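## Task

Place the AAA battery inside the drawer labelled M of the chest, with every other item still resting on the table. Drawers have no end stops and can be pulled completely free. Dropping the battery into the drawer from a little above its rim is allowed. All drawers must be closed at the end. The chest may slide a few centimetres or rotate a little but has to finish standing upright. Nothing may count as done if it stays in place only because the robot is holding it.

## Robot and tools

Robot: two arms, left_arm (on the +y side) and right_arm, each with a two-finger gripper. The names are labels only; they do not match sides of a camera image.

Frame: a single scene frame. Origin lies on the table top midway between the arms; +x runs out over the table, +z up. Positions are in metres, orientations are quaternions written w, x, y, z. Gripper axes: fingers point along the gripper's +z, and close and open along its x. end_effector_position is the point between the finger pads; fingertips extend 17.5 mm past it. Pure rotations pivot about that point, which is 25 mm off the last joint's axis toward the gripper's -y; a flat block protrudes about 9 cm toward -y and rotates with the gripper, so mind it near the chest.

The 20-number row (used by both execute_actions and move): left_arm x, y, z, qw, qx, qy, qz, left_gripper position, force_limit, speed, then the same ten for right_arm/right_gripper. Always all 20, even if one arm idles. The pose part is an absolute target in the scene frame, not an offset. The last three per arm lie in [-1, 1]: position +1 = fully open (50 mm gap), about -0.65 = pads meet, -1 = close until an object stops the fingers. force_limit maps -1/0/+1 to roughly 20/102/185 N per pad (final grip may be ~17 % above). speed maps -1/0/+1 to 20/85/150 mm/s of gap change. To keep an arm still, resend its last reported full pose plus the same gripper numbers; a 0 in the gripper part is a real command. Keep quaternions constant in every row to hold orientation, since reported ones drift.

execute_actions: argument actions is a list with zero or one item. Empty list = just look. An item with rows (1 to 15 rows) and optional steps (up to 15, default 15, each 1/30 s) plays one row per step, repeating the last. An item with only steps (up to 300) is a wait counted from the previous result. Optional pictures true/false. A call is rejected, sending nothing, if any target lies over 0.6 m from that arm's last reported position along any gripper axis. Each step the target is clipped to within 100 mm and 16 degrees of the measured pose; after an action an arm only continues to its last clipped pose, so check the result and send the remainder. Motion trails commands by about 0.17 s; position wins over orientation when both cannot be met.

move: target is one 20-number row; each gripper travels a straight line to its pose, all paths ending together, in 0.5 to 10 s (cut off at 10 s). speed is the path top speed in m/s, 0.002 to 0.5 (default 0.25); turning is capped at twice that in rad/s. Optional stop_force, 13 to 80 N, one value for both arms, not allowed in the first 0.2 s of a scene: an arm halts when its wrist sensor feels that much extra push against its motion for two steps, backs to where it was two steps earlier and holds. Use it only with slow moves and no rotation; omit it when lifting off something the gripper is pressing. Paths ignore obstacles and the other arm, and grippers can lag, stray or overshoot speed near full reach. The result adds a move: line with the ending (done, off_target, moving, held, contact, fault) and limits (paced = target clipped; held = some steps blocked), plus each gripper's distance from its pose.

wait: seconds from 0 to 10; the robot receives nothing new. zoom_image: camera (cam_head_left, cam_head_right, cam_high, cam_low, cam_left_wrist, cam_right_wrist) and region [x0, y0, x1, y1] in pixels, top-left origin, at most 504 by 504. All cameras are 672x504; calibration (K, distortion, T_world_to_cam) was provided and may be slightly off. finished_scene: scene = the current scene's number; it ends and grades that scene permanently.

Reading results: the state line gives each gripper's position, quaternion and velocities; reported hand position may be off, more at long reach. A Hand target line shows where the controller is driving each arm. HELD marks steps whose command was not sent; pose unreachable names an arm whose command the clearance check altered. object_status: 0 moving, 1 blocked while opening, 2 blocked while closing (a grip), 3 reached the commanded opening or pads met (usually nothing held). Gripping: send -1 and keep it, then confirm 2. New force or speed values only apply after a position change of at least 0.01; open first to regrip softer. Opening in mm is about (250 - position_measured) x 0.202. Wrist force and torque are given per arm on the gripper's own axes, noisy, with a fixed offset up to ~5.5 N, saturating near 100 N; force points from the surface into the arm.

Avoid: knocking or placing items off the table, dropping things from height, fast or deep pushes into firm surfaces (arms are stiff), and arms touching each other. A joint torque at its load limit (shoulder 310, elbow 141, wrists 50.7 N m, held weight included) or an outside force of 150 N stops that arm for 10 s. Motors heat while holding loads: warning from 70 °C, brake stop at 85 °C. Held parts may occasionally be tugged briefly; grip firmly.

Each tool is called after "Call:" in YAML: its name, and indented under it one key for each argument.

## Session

Call:
execute_actions:
  actions: []

Scene clock: 0.00 s of 7200.00 s.
left_arm: end_effector_position=(+0.6642, +0.7820, +0.1731) position_measured=3 object_status=3 end_effector_quat_wxyz=(-0.013, +0.984, +0.148, -0.096) end_effector_velocity=(-0.000, +0.000, -0.001) end_effector_angular_velocity=(+0.000, +0.001, +0.000) | right_arm: end_effector_position=(+0.0815, -0.7502, +0.3241) position_measured=3 object_status=3 end_effector_quat_wxyz=(-0.298, +0.942, +0.027, -0.150) end_effector_velocity=(-0.000, -0.000, -0.000) end_effector_angular_velocity=(-0.000, -0.001, +0.001)
Joint positions: left_arm=[-0.158 -1.328  1.854 -1.905 -1.593  1.169] | right_arm=[ 2.462 -1.044 -2.273 -1.996  1.911  0.891]
Joint velocities: left_arm=[ 0.     0.001 -0.     0.    -0.    -0.   ] | right_arm=[ 0.     0.    -0.001  0.001 -0.001 -0.001]
Wrist force (N, on the end effector, along its own x y z axes, offset not removed): no reading
Wrist torque (N m, same axes, about the end effector's origin, offset not removed): no reading
Hand target (left_arm): +0.664, +0.782, +0.173; -0.013, +0.984, +0.148, -0.096
Hand target (right_arm): +0.082, -0.750, +0.324; -0.298, +0.942, +0.027, -0.150
camera_calibration (this result's frames):
cam_left_wrist: T_world_to_cam=[[0.940057, 0.265743, -0.213715, -0.787839], [0.315455, -0.915703, 0.248949, 0.459932], [-0.129543, -0.301444, -0.944643, 0.637778], [0, 0, 0, 1]] pos_world=[0.678145, 0.822778, 0.319601]
cam_right_wrist: T_world_to_cam=[[0.941823, 0.162391, -0.294276, 0.147584], [0.0490363, -0.932557, -0.357677, -0.584469], [-0.332513, 0.322438, -0.886267, 0.710469], [0, 0, 0, 1]] pos_world=[0.125902, -0.7981, 0.464045]

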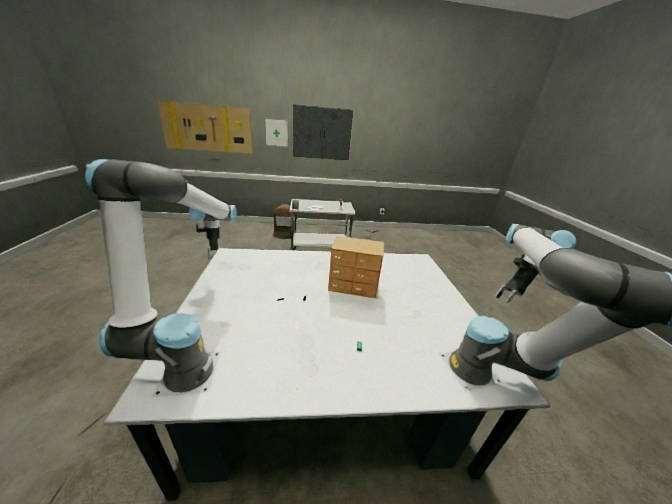

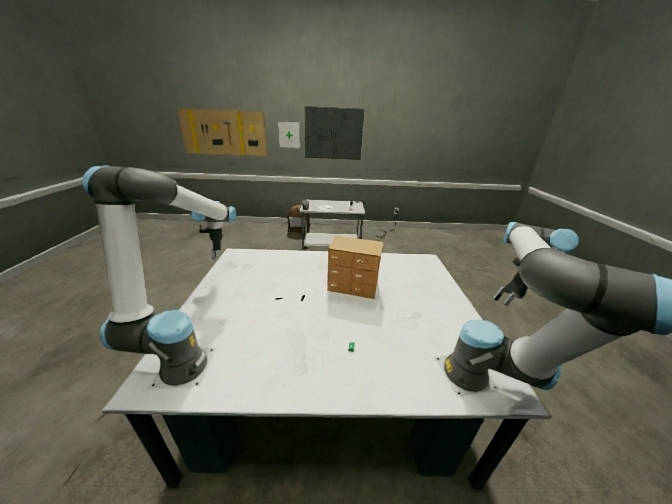

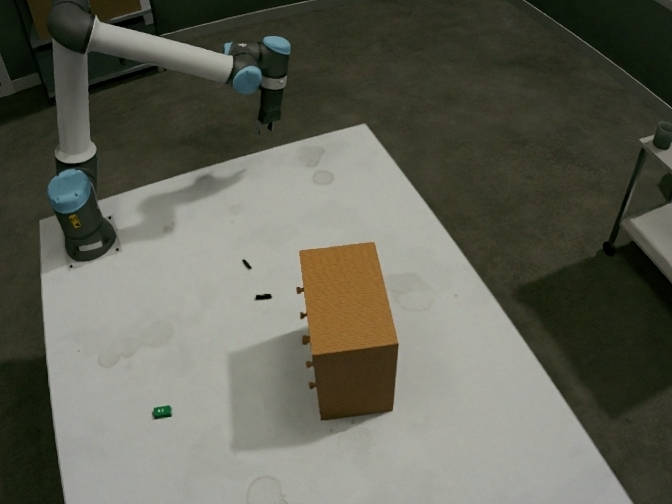

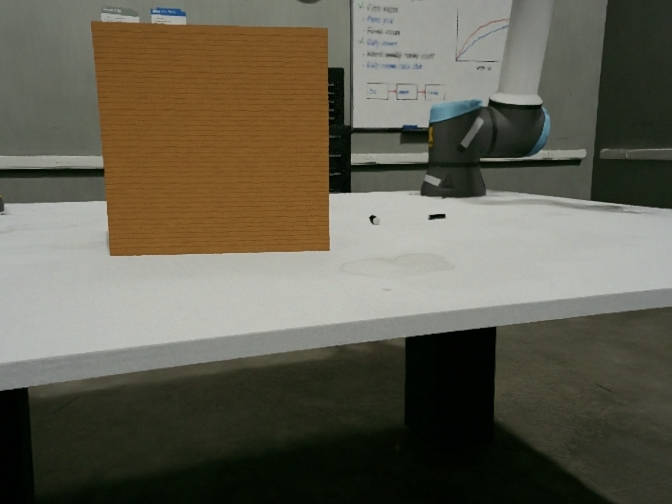

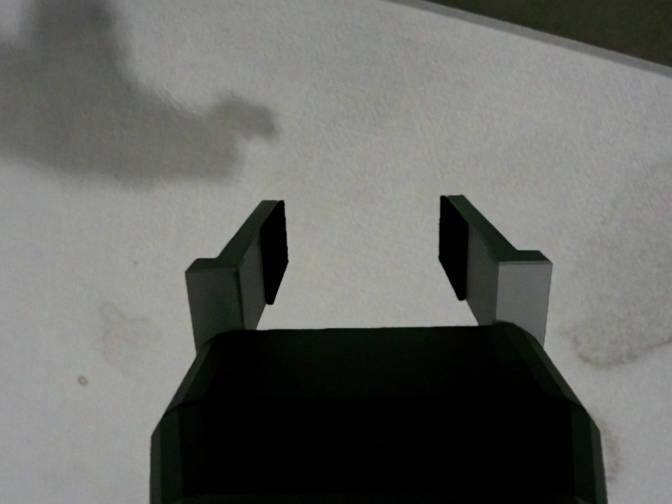

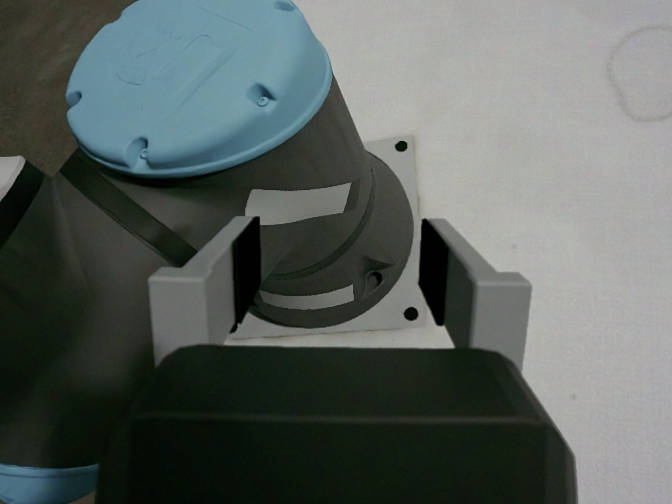

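Call:
zoom_image:
  camera: "cam_head_left"
  region: [320, 230, 395, 305]

Call:
zoom_image:
  camera: "cam_head_right"
  region: [320, 230, 395, 305]

Call:
zoom_image:
  camera: "cam_high"
  region: [220, 230, 420, 430]

Call:
zoom_image:
  camera: "cam_low"
  region: [350, 195, 470, 240]

Region (320, 230, 395, 305) of cam_head_left's 672x504 image, scaled by 6.720, with more detail than that image has.

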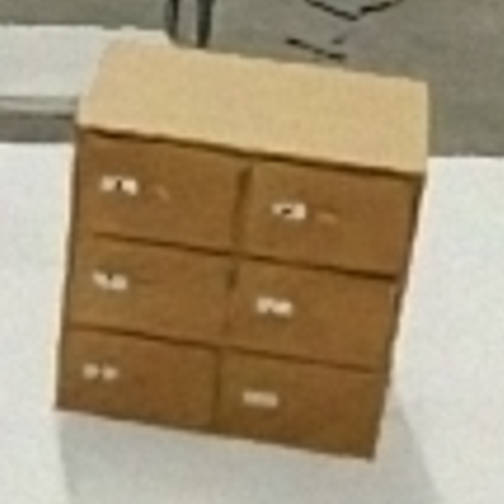

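Region (320, 230, 395, 305) of cam_head_right's 672x504 image, scaled by 6.720, with more detail than that image has.

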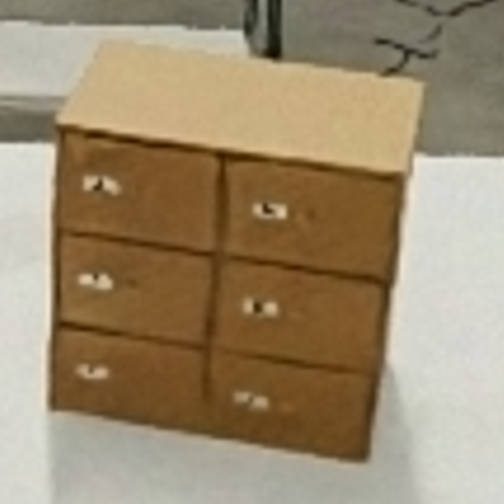

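Region (220, 230, 420, 430) of cam_high's 672x504 image, scaled by 2.520, with more detail than that image has.

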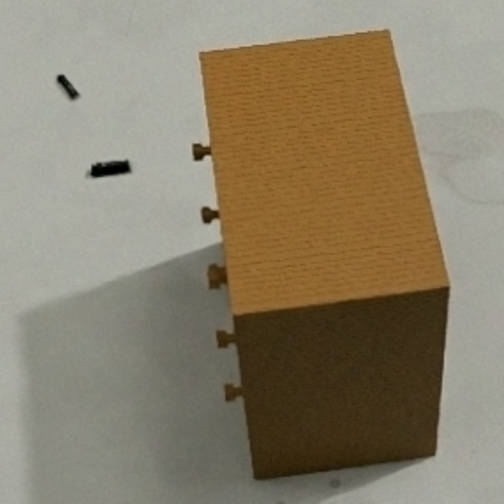

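Region (350, 195, 470, 240) of cam_low's 672x504 image, scaled by 4.200, with more detail than that image has; it fills the top 189 rows of this view, and the rest is white.

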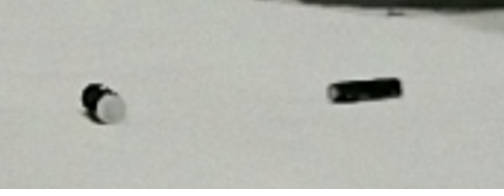

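Call:
move:
  target: [0.52, 0.50, 0.15, 0, 0.9925, 0.1219, 0, 1, 0, 0, 0.35, -0.48, 0.30, 0, 0.9063, -0.4226, 0, 1, 0, 0]
  speed: 0.4

Call:
move:
  target: [0.454, 0.326, 0.12, 0, 0.9925, 0.1219, 0, 1, 0, 0, 0.300, -0.094, 0.259, 0.32895, -0.51634, 0.66687, -0.42484, 1, 0, 0]
  speed: 0.4

Scene clock: 104.80 s of 7200.00 s.
left_arm: end_effector_position=(+0.5197, +0.5001, +0.1502) position_measured=3 object_status=3 end_effector_quat_wxyz=(+0.000, +0.993, +0.122, +0.000) end_effector_velocity=(-0.000, -0.001, -0.001) end_effector_angular_velocity=(+0.001, -0.000, +0.002) | right_arm: end_effector_position=(+0.3494, -0.4808, +0.2993) position_measured=3 object_status=3 end_effector_quat_wxyz=(+0.001, +0.907, -0.422, +0.001) end_effector_velocity=(+0.002, +0.001, -0.001) end_effector_angular_velocity=(-0.014, +0.002, -0.012)
Joint positions: left_arm=[-0.668 -1.574  2.219 -2.216 -1.571  0.712] | right_arm=[ 3.722 -1.014 -2.307 -1.393  1.568  3.186]
Joint velocities: left_arm=[-0.003  0.001  0.    -0.001  0.001 -0.004] | right_arm=[ 0.007 -0.009  0.004 -0.005 -0.009  0.018]
Wrist force (N, on the end effector, along its own x y z axes, offset not removed): left_arm=[1.7 -0.5 -0.5] | right_arm=[-5.3 -7.2 -1.4]
Wrist torque (N m, same axes, about the end effector's origin, offset not removed): left_arm=[-0.15 -0.38 -0.01] | right_arm=[-1.23 0.67 0.17]
Hand target (left_arm): +0.520, +0.500, +0.150; +0.000, +0.993, +0.122, +0.000
Hand target (right_arm): +0.350, -0.481, +0.299; +0.002, +0.906, -0.423, +0.001
Off the commanded pose (left_arm): 0.000 m, 0 deg.
Off the commanded pose (right_arm): 0.001 m, 0 deg.
After step 90, 99.60 s passed at rest.
move: done; limits=paced
camera_calibration (this result's frames):
cam_left_wrist: T_world_to_cam=[[0.976596, 0.213196, -0.0284053, -0.602581], [0.211673, -0.929296, 0.302662, 0.30582], [0.0381294, -0.301591, -0.952675, 0.426562], [0, 0, 0, 1]] pos_world=[0.50748, 0.541312, 0.296699]
cam_right_wrist: T_world_to_cam=[[0.644369, -0.763965, -0.0338637, -0.575152], [-0.733788, -0.630169, 0.253854, -0.119345], [-0.215276, -0.138727, -0.966649, 0.45203], [0, 0, 0, 1]] pos_world=[0.380347, -0.451894, 0.447774]

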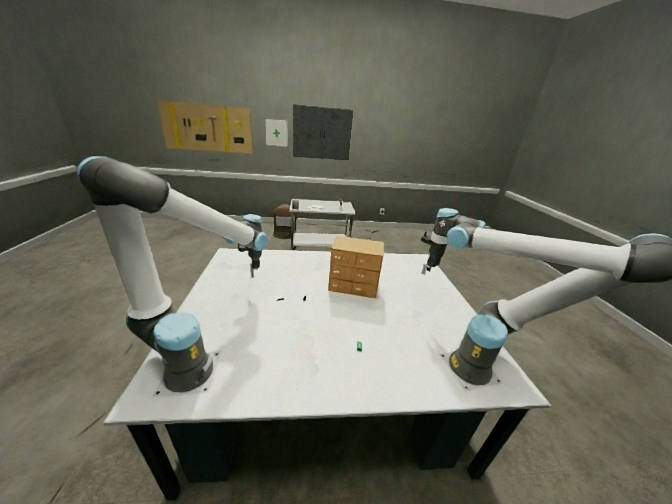

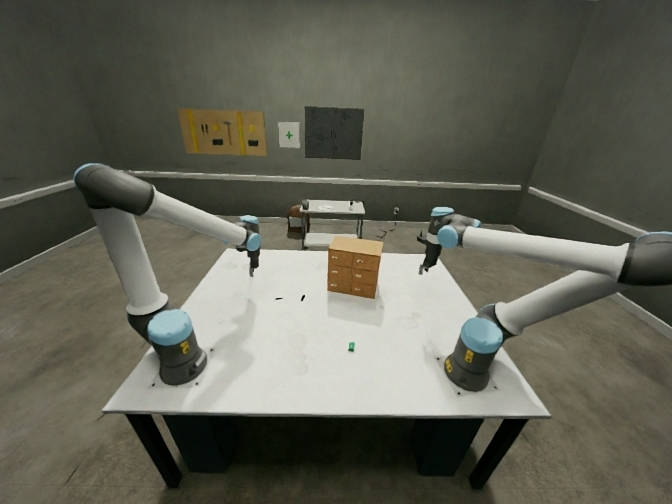

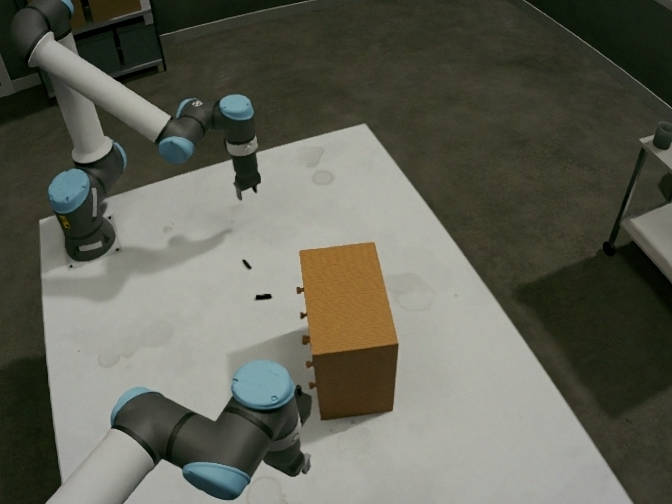

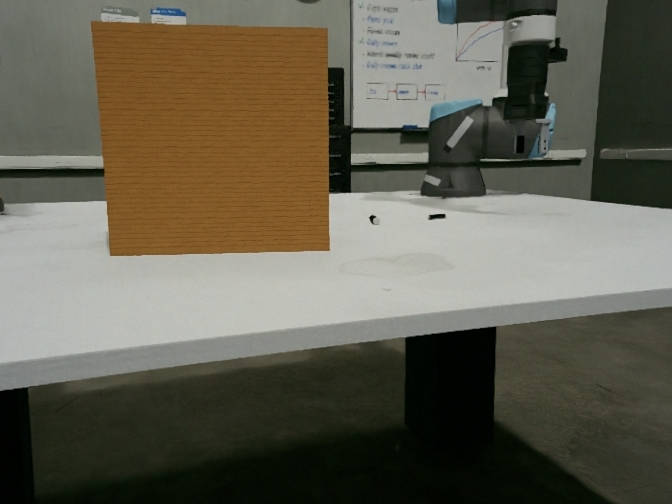

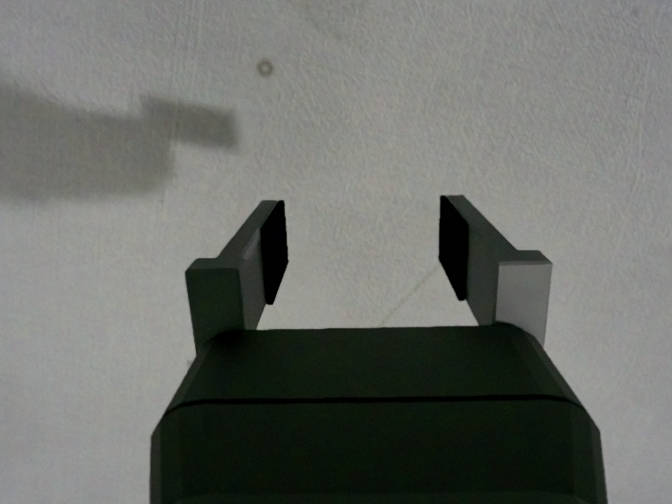

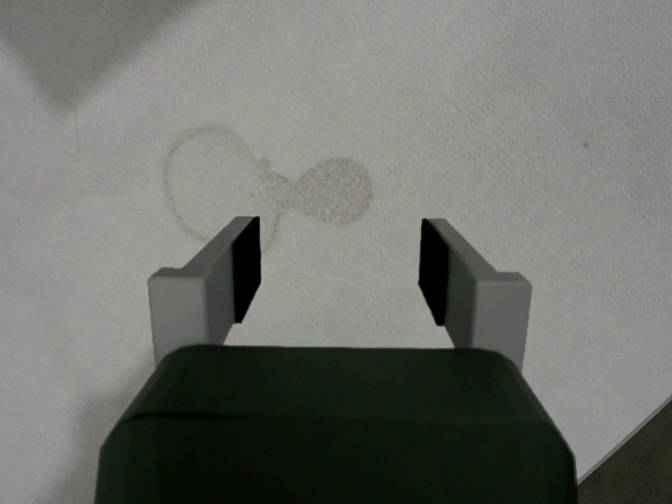

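Scene clock: 107.43 s of 7200.00 s.
left_arm: end_effector_position=(+0.4537, +0.3260, +0.1200) position_measured=3 object_status=3 end_effector_quat_wxyz=(+0.000, +0.993, +0.122, +0.000) end_effector_velocity=(+0.001, -0.002, +0.001) end_effector_angular_velocity=(-0.001, -0.001, -0.001) | right_arm: end_effector_position=(+0.3002, -0.0945, +0.2596) position_measured=3 object_status=3 end_effector_quat_wxyz=(+0.330, -0.516, +0.666, -0.425) end_effector_velocity=(+0.000, +0.001, -0.001) end_effector_angular_velocity=(-0.004, -0.008, -0.014)
Joint positions: left_arm=[-0.962 -1.501  2.21  -2.281 -1.571  0.418] | right_arm=[ 4.714 -1.61  -2.193 -1.628  0.592  5.525]
Joint velocities: left_arm=[-0.     0.001 -0.003 -0.     0.     0.   ] | right_arm=[-0.002 -0.013  0.011 -0.023  0.003  0.024]
Wrist force (N, on the end effector, along its own x y z axes, offset not removed): left_arm=[0.8 0.6 -1.5] | right_arm=[-2.5 -3.2 -1.5]
Wrist torque (N m, same axes, about the end effector's origin, offset not removed): left_arm=[0.06 -0.32 -0.09] | right_arm=[-0.45 0.28 -0.02]
Hand target (left_arm): +0.454, +0.326, +0.120; +0.000, +0.993, +0.122, +0.000
Hand target (right_arm): +0.300, -0.094, +0.260; +0.330, -0.516, +0.666, -0.426
Off the commanded pose (left_arm): 0.000 m, 0 deg.
Off the commanded pose (right_arm): 0.001 m, 0 deg.
move: done
camera_calibration (this result's frames):
cam_left_wrist: T_world_to_cam=[[0.976633, 0.213022, -0.0284605, -0.501825], [0.211526, -0.929342, 0.302623, 0.167204], [0.0380158, -0.301572, -0.952685, 0.347847], [0, 0, 0, 1]] pos_world=[0.441508, 0.36719, 0.266507]
cam_right_wrist: T_world_to_cam=[[-0.21519, -0.976464, -0.0145159, -0.0167041], [-0.618368, 0.147748, -0.771875, 0.403182], [0.755853, -0.157124, -0.635609, 0.0774981], [0, 0, 0, 1]] pos_world=[0.187143, -0.0637037, 0.360222]

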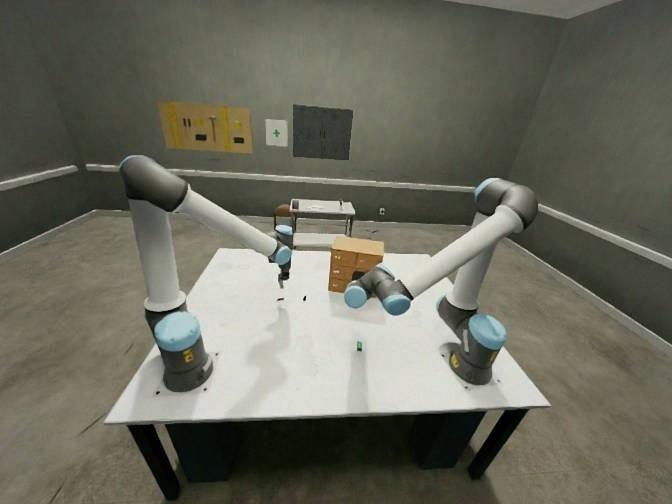

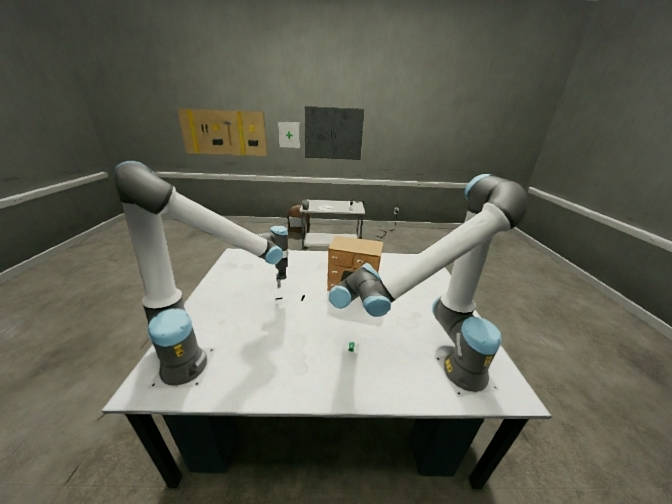

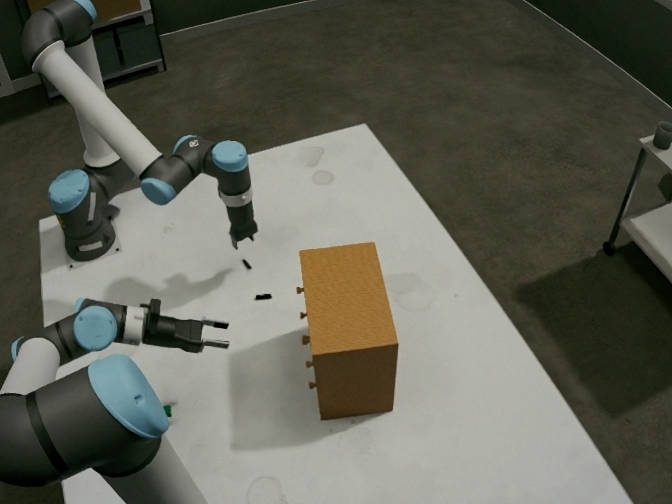

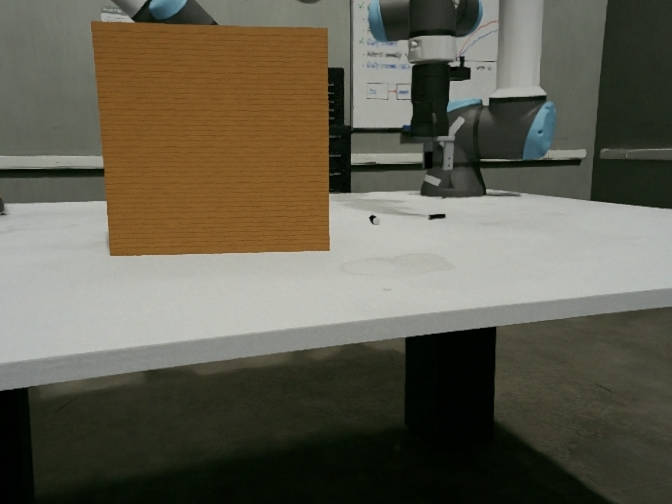

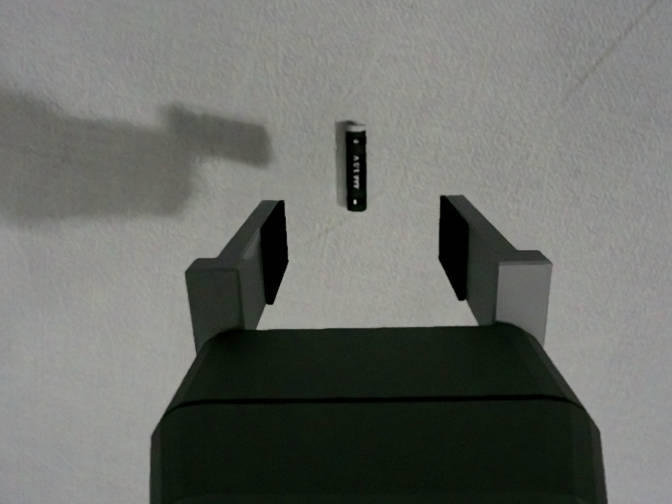

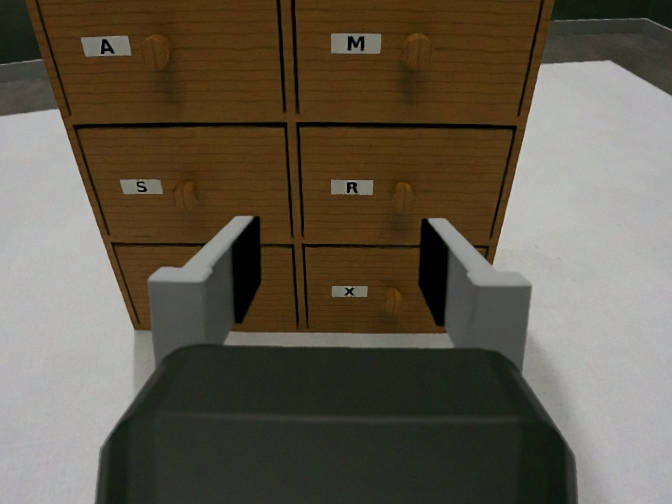

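Call:
zoom_image:
  camera: "cam_right_wrist"
  region: [280, 0, 560, 340]

Call:
zoom_image:
  camera: "cam_left_wrist"
  region: [260, 100, 470, 300]

Region (280, 0, 560, 340) of cam_right_wrist's 672x504 image, scaled by 1.482, with more detail than that image has; it fills the left 415 columns of this view, and the rest is white.

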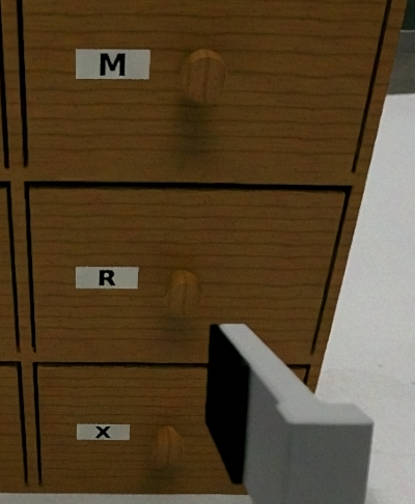

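Region (260, 100, 470, 300) of cam_left_wrist's 672x504 image, scaled by 2.400, with more detail than that image has; it fills the top 480 rows of this view, and the rest is white.

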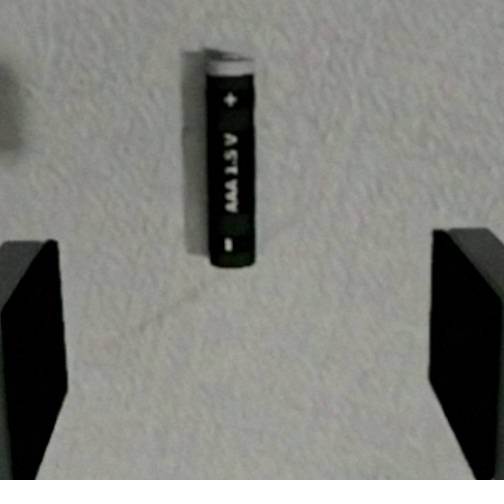

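Call:
move:
  target: [0.4505, 0.3319, 0.024, 0, 0.9925, 0.1219, 0, 0.2, -0.3, 0.5, 0.4259, -0.1699, 0.26, 0.28270, -0.54305, 0.70135, -0.36511, 0.5, 0, 0.5]
  speed: 0.15
  stop_force: 15

Scene clock: 163.27 s of 7200.00 s.
left_arm: end_effector_position=(+0.4505, +0.3319, +0.0241) position_measured=123 object_status=3 end_effector_quat_wxyz=(-0.000, +0.993, +0.122, -0.000) end_effector_velocity=(+0.001, -0.001, -0.001) end_effector_angular_velocity=(-0.001, -0.001, +0.000) | right_arm: end_effector_position=(+0.4255, -0.1696, +0.2597) position_measured=78 object_status=3 end_effector_quat_wxyz=(+0.282, -0.543, +0.702, -0.365) end_effector_velocity=(+0.002, +0.000, -0.000) end_effector_angular_velocity=(+0.003, +0.006, +0.004)
Joint positions: left_arm=[-0.96  -1.363  2.288 -2.496 -1.571  0.42 ] | right_arm=[ 4.448 -1.508 -2.305 -1.115  0.628  4.976]
Joint velocities: left_arm=[ 0.     0.003 -0.    -0.004  0.    -0.   ] | right_arm=[-0.006  0.    -0.002  0.019  0.004 -0.019]
Wrist force (N, on the end effector, along its own x y z axes, offset not removed): left_arm=[0.7 -0.8 -1.2] | right_arm=[-2.7 -2.7 0.4]
Wrist torque (N m, same axes, about the end effector's origin, offset not removed): left_arm=[-0.21 -0.21 -0.07] | right_arm=[-0.29 0.31 0.15]
Hand target (left_arm): +0.450, +0.332, +0.024; -0.000, +0.993, +0.122, -0.000
Hand target (right_arm): +0.426, -0.170, +0.260; +0.282, -0.543, +0.702, -0.365
Off the commanded pose (left_arm): 0.000 m, 0 deg.
Off the commanded pose (right_arm): 0.001 m, 0 deg.
After step 90, 51.23 s passed at rest.
move: done
camera_calibration (this result's frames):
cam_left_wrist: T_world_to_cam=[[0.976625, 0.213025, -0.0286933, -0.502633], [0.211605, -0.929376, 0.302461, 0.202375], [0.037765, -0.301463, -0.95273, 0.258537], [0, 0, 0, 1]] pos_world=[0.438297, 0.373096, 0.170683]
cam_right_wrist: T_world_to_cam=[[-0.220748, -0.975136, -0.0194938, -0.0592524], [-0.740515, 0.180576, -0.647325, 0.517013], [0.63475, -0.128461, -0.761965, 0.0602782], [0, 0, 0, 1]] pos_world=[0.331515, -0.143396, 0.37945]

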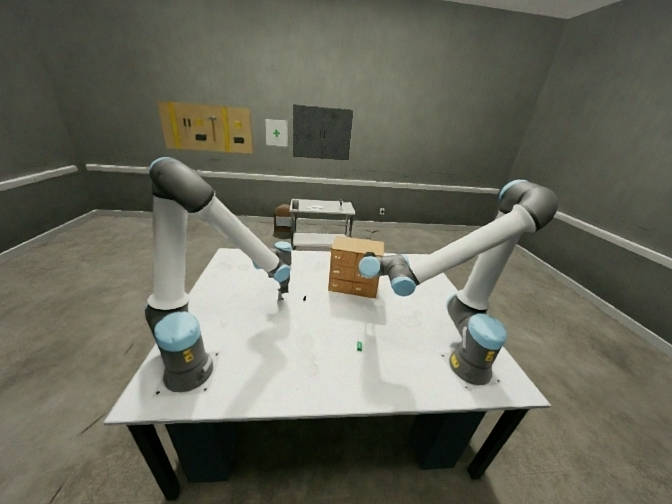

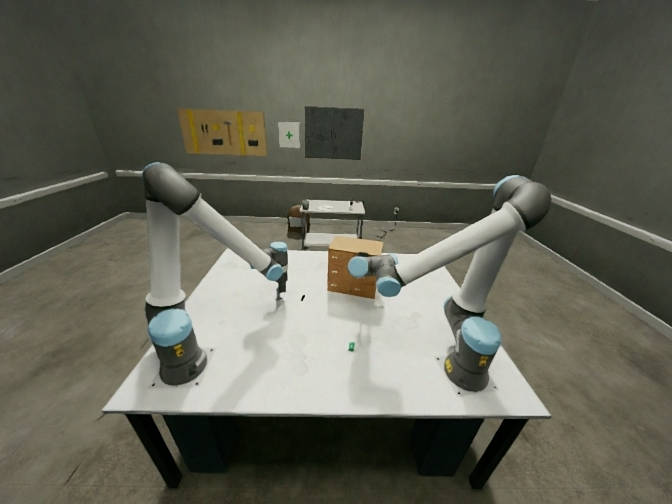

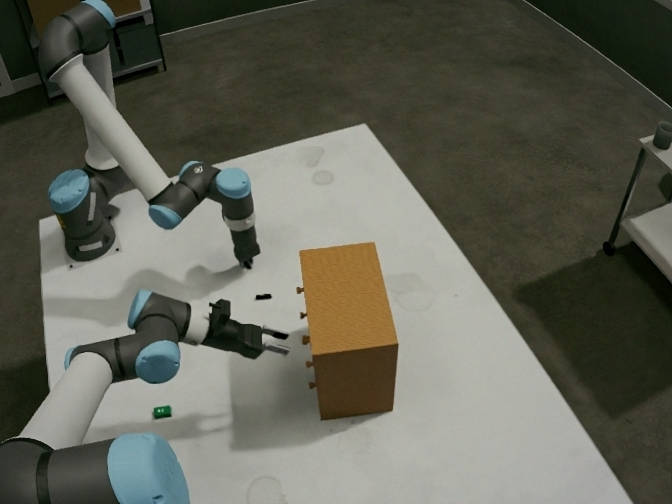

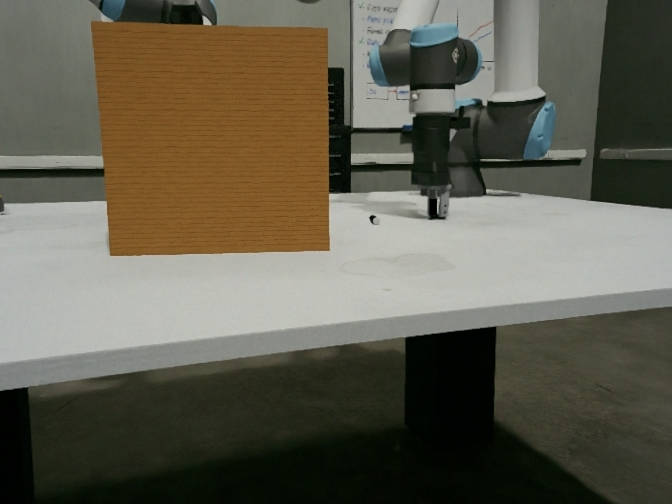

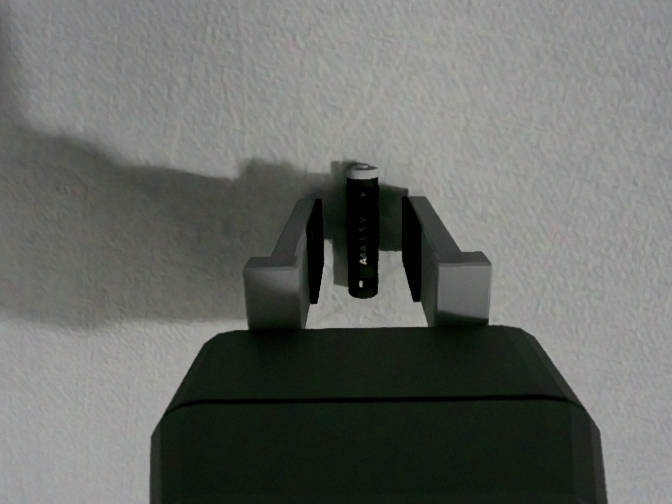

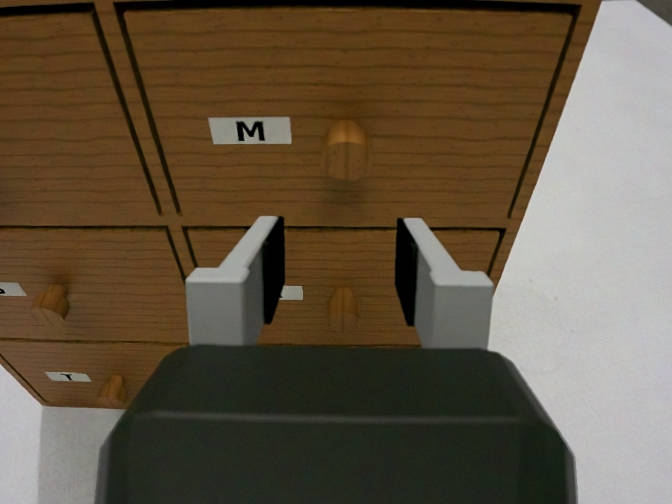

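Call:
zoom_image:
  camera: "cam_low"
  region: [410, 180, 465, 228]

Call:
zoom_image:
  camera: "cam_right_wrist"
  region: [200, 90, 450, 270]

Region (410, 180, 465, 228) of cam_low's 672x504 image, scaled by 9.164, with more detail than that image has; it fills the top 440 rows of this view, and the rest is white.

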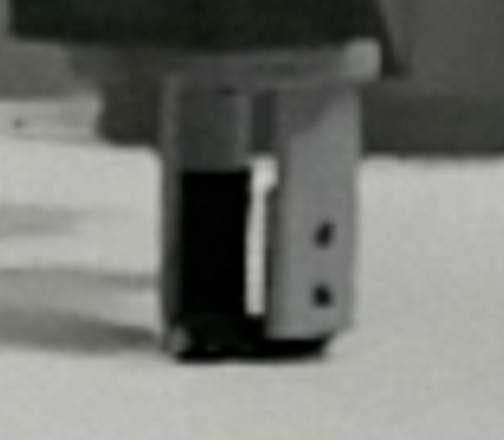

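Region (200, 90, 450, 270) of cam_right_wrist's 672x504 image, scaled by 2.016, with more detail than that image has; it fills the top 363 rows of this view, and the rest is white.

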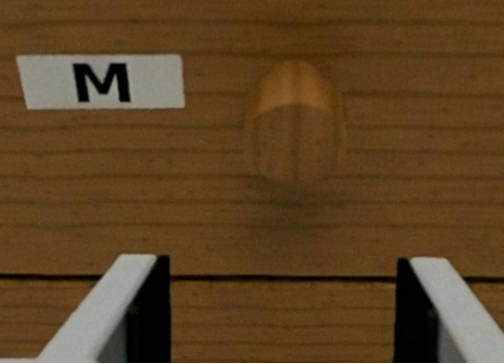

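Call:
move:
  target: [0.4512, 0.3290, 0.0185, 0, 0.9925, 0.1219, 0, 0.2, -0.3, 0.5, 0.4662, -0.1819, 0.259, 0.28270, -0.54305, 0.70135, -0.36511, 0.5, 0, 0.5]
  speed: 0.04
  stop_force: 13

Scene clock: 207.30 s of 7200.00 s.
left_arm: end_effector_position=(+0.4512, +0.3290, +0.0185) position_measured=123 object_status=3 end_effector_quat_wxyz=(+0.000, +0.993, +0.122, -0.000) end_effector_velocity=(-0.000, +0.000, -0.001) end_effector_angular_velocity=(+0.001, +0.001, -0.000) | right_arm: end_effector_position=(+0.4658, -0.1817, +0.2589) position_measured=78 object_status=3 end_effector_quat_wxyz=(+0.283, -0.543, +0.701, -0.365) end_effector_velocity=(+0.003, -0.001, +0.000) end_effector_angular_velocity=(+0.003, -0.001, +0.000)
Joint positions: left_arm=[-0.962 -1.35   2.287 -2.508 -1.571  0.418] | right_arm=[ 4.37  -1.536 -2.31  -0.973  0.615  4.842]
Joint velocities: left_arm=[-0.     0.001  0.001 -0.001 -0.    -0.   ] | right_arm=[-0.005 -0.002 -0.001  0.013 -0.001 -0.01 ]
Wrist force (N, on the end effector, along its own x y z axes, offset not removed): left_arm=[2.3 -2.2 0.6] | right_arm=[-5.6 -1.7 -1.9]
Wrist torque (N m, same axes, about the end effector's origin, offset not removed): left_arm=[-0.44 -0.47 0.01] | right_arm=[-0.22 0.79 0.17]
Hand target (left_arm): +0.451, +0.329, +0.018; +0.000, +0.993, +0.122, +0.000
Hand target (right_arm): +0.466, -0.182, +0.259; +0.283, -0.543, +0.701, -0.365
Off the commanded pose (left_arm): 0.000 m, 0 deg.
Off the commanded pose (right_arm): 0.000 m, 0 deg.
After step 90, 39.57 s passed at rest.
move: done
camera_calibration (this result's frames):
cam_left_wrist: T_world_to_cam=[[0.976626, 0.213024, -0.028684, -0.502869], [0.211601, -0.929371, 0.30248, 0.201206], [0.0377772, -0.301479, -0.952724, 0.252292], [0, 0, 0, 1]] pos_world=[0.439008, 0.370179, 0.16508]
cam_right_wrist: T_world_to_cam=[[-0.22029, -0.975232, -0.0198685, -0.0623051], [-0.740511, 0.180459, -0.647362, 0.548561], [0.634914, -0.127895, -0.761923, 0.0325303], [0, 0, 0, 1]] pos_world=[0.371837, -0.155594, 0.378666]

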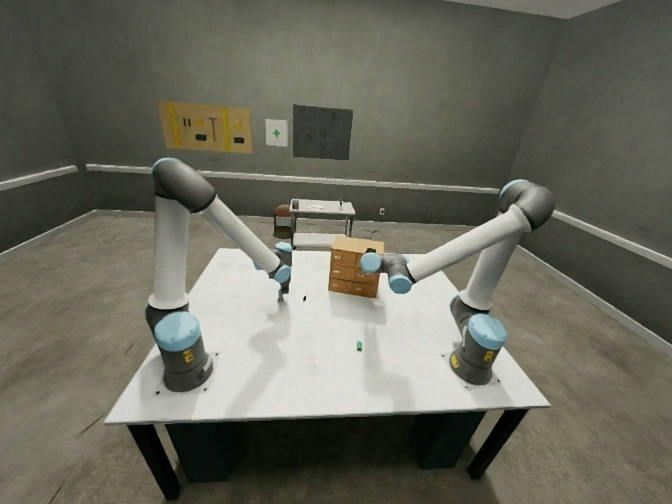

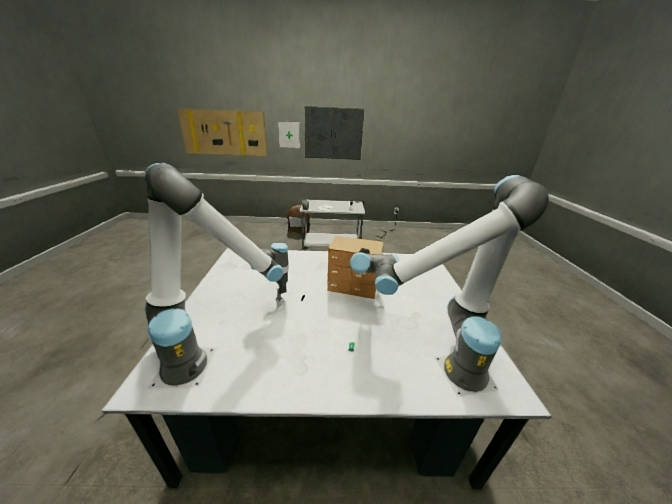

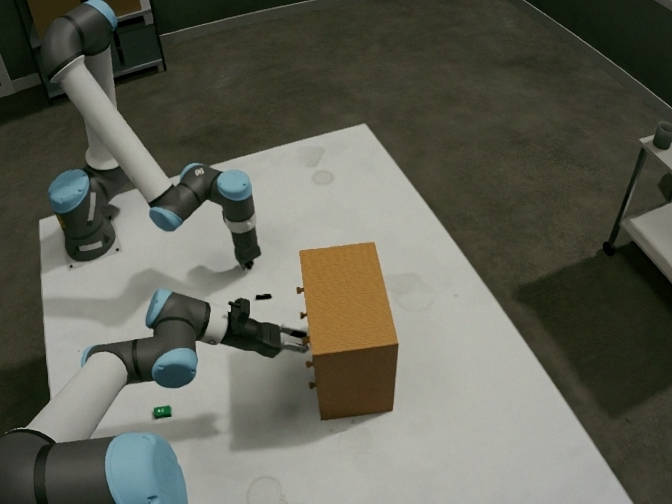

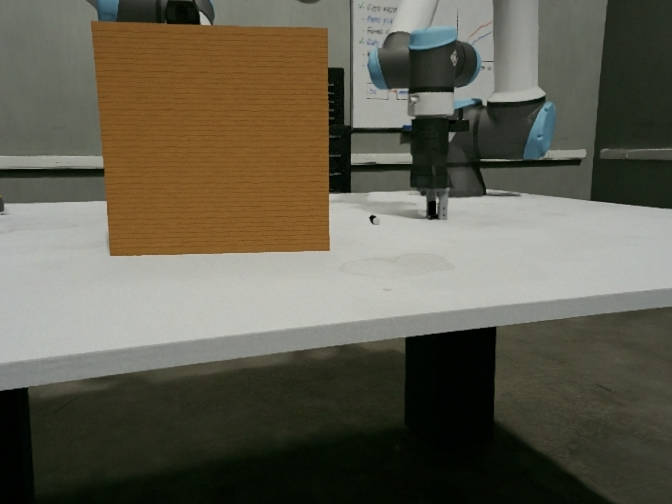

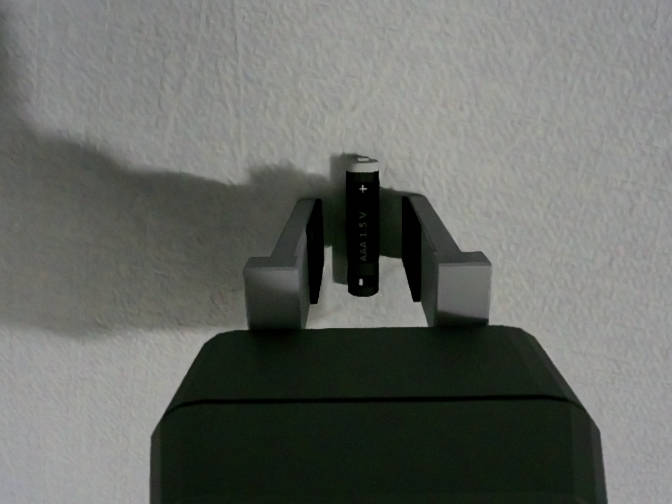

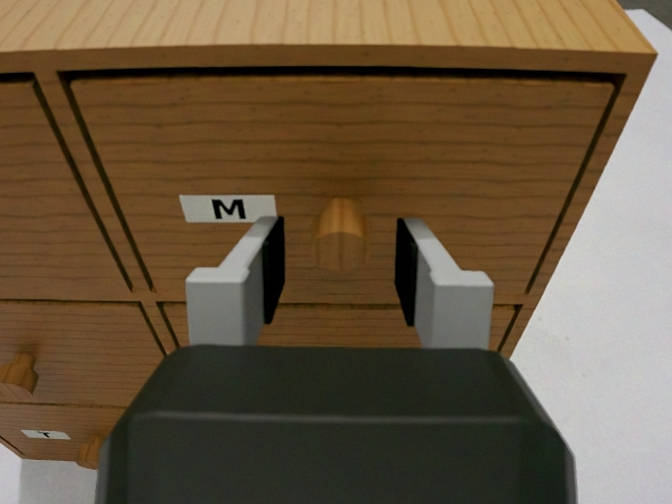

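Call:
zoom_image:
  camera: "cam_right_wrist"
  region: [230, 170, 450, 330]

Region (230, 170, 450, 330) of cam_right_wrist's 672x504 image, scaled by 2.291, with more detail than that image has; it fills the top 367 rows of this view, and the rest is white.

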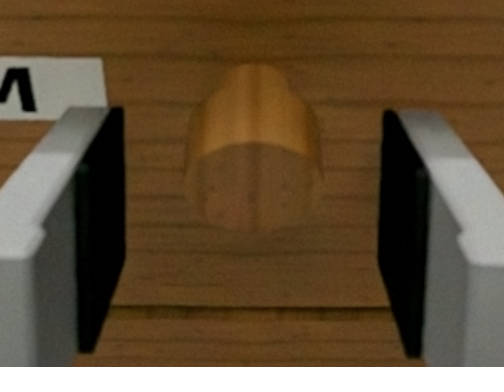

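Call:
execute_actions:
  actions:
    - {"rows": [[0.4512, 0.3290, 0.0185, 0, 0.9925, 0.1219, 0, -1, -0.3, -0.3, 0.4662, -0.1819, 0.259, 0.28270, -0.54305, 0.70135, -0.36511, -1, -0.3, -0.1]], "steps": 15}
  pictures: false

Scene clock: 217.30 s of 7200.00 s.
left_arm: end_effector_position=(+0.4512, +0.3290, +0.0185) position_measured=208 object_status=2 end_effector_quat_wxyz=(+0.000, +0.993, +0.122, +0.000) end_effector_velocity=(-0.001, +0.001, +0.000) end_effector_angular_velocity=(+0.000, +0.000, -0.001) | right_arm: end_effector_position=(+0.4662, -0.1819, +0.2589) position_measured=180 object_status=2 end_effector_quat_wxyz=(+0.283, -0.543, +0.701, -0.365) end_effector_velocity=(+0.000, -0.001, -0.000) end_effector_angular_velocity=(-0.002, +0.001, +0.001)
Joint positions: left_arm=[-0.962 -1.35   2.287 -2.508 -1.571  0.418] | right_arm=[ 4.369 -1.536 -2.31  -0.972  0.615  4.841]
Joint velocities: left_arm=[ 0.    -0.002  0.002  0.001  0.     0.002] | right_arm=[-0.001  0.    -0.    -0.     0.001 -0.003]
Wrist force (N, on the end effector, along its own x y z axes, offset not removed): left_arm=[1.3 -0.7 0.3] | right_arm=[-3.9 -2.4 0.0]
Wrist torque (N m, same axes, about the end effector's origin, offset not removed): left_arm=[-0.14 -0.37 -0.09] | right_arm=[-0.42 0.40 0.11]
Hand target (left_arm): +0.451, +0.329, +0.018; +0.000, +0.993, +0.122, +0.000
Hand target (right_arm): +0.466, -0.182, +0.259; +0.283, -0.543, +0.701, -0.365
Off the commanded pose (left_arm): 0.000 m, 0 deg.
Off the commanded pose (right_arm): 0.000 m, 0 deg.
Steps of this call (steps 1 to 90: nothing new was sent; then 6.50 s passed at rest; steps 91 to 105: all 15 steps of this action). Readings (end_effector_position | what the end effector reports):
91: left_arm (+0.4512, +0.3290, +0.0185) | right_arm (+0.4661, -0.1818, +0.2589) | left_arm position_measured=125 object_status=0 | right_arm position_measured=81 object_status=0
92: left_arm (+0.4512, +0.3290, +0.0185) | right_arm (+0.4662, -0.1818, +0.2589) | left_arm position_measured=136 object_status=0 | right_arm position_measured=94 object_status=0
94: left_arm (+0.4512, +0.3290, +0.0185) | right_arm (+0.4662, -0.1818, +0.2589) | left_arm position_measured=157 object_status=0 | right_arm position_measured=120 object_status=0
98: left_arm (+0.4512, +0.3290, +0.0185) | right_arm (+0.4662, -0.1819, +0.2589) | left_arm position_measured=200 object_status=0 | right_arm position_measured=171 object_status=0
105: the state above


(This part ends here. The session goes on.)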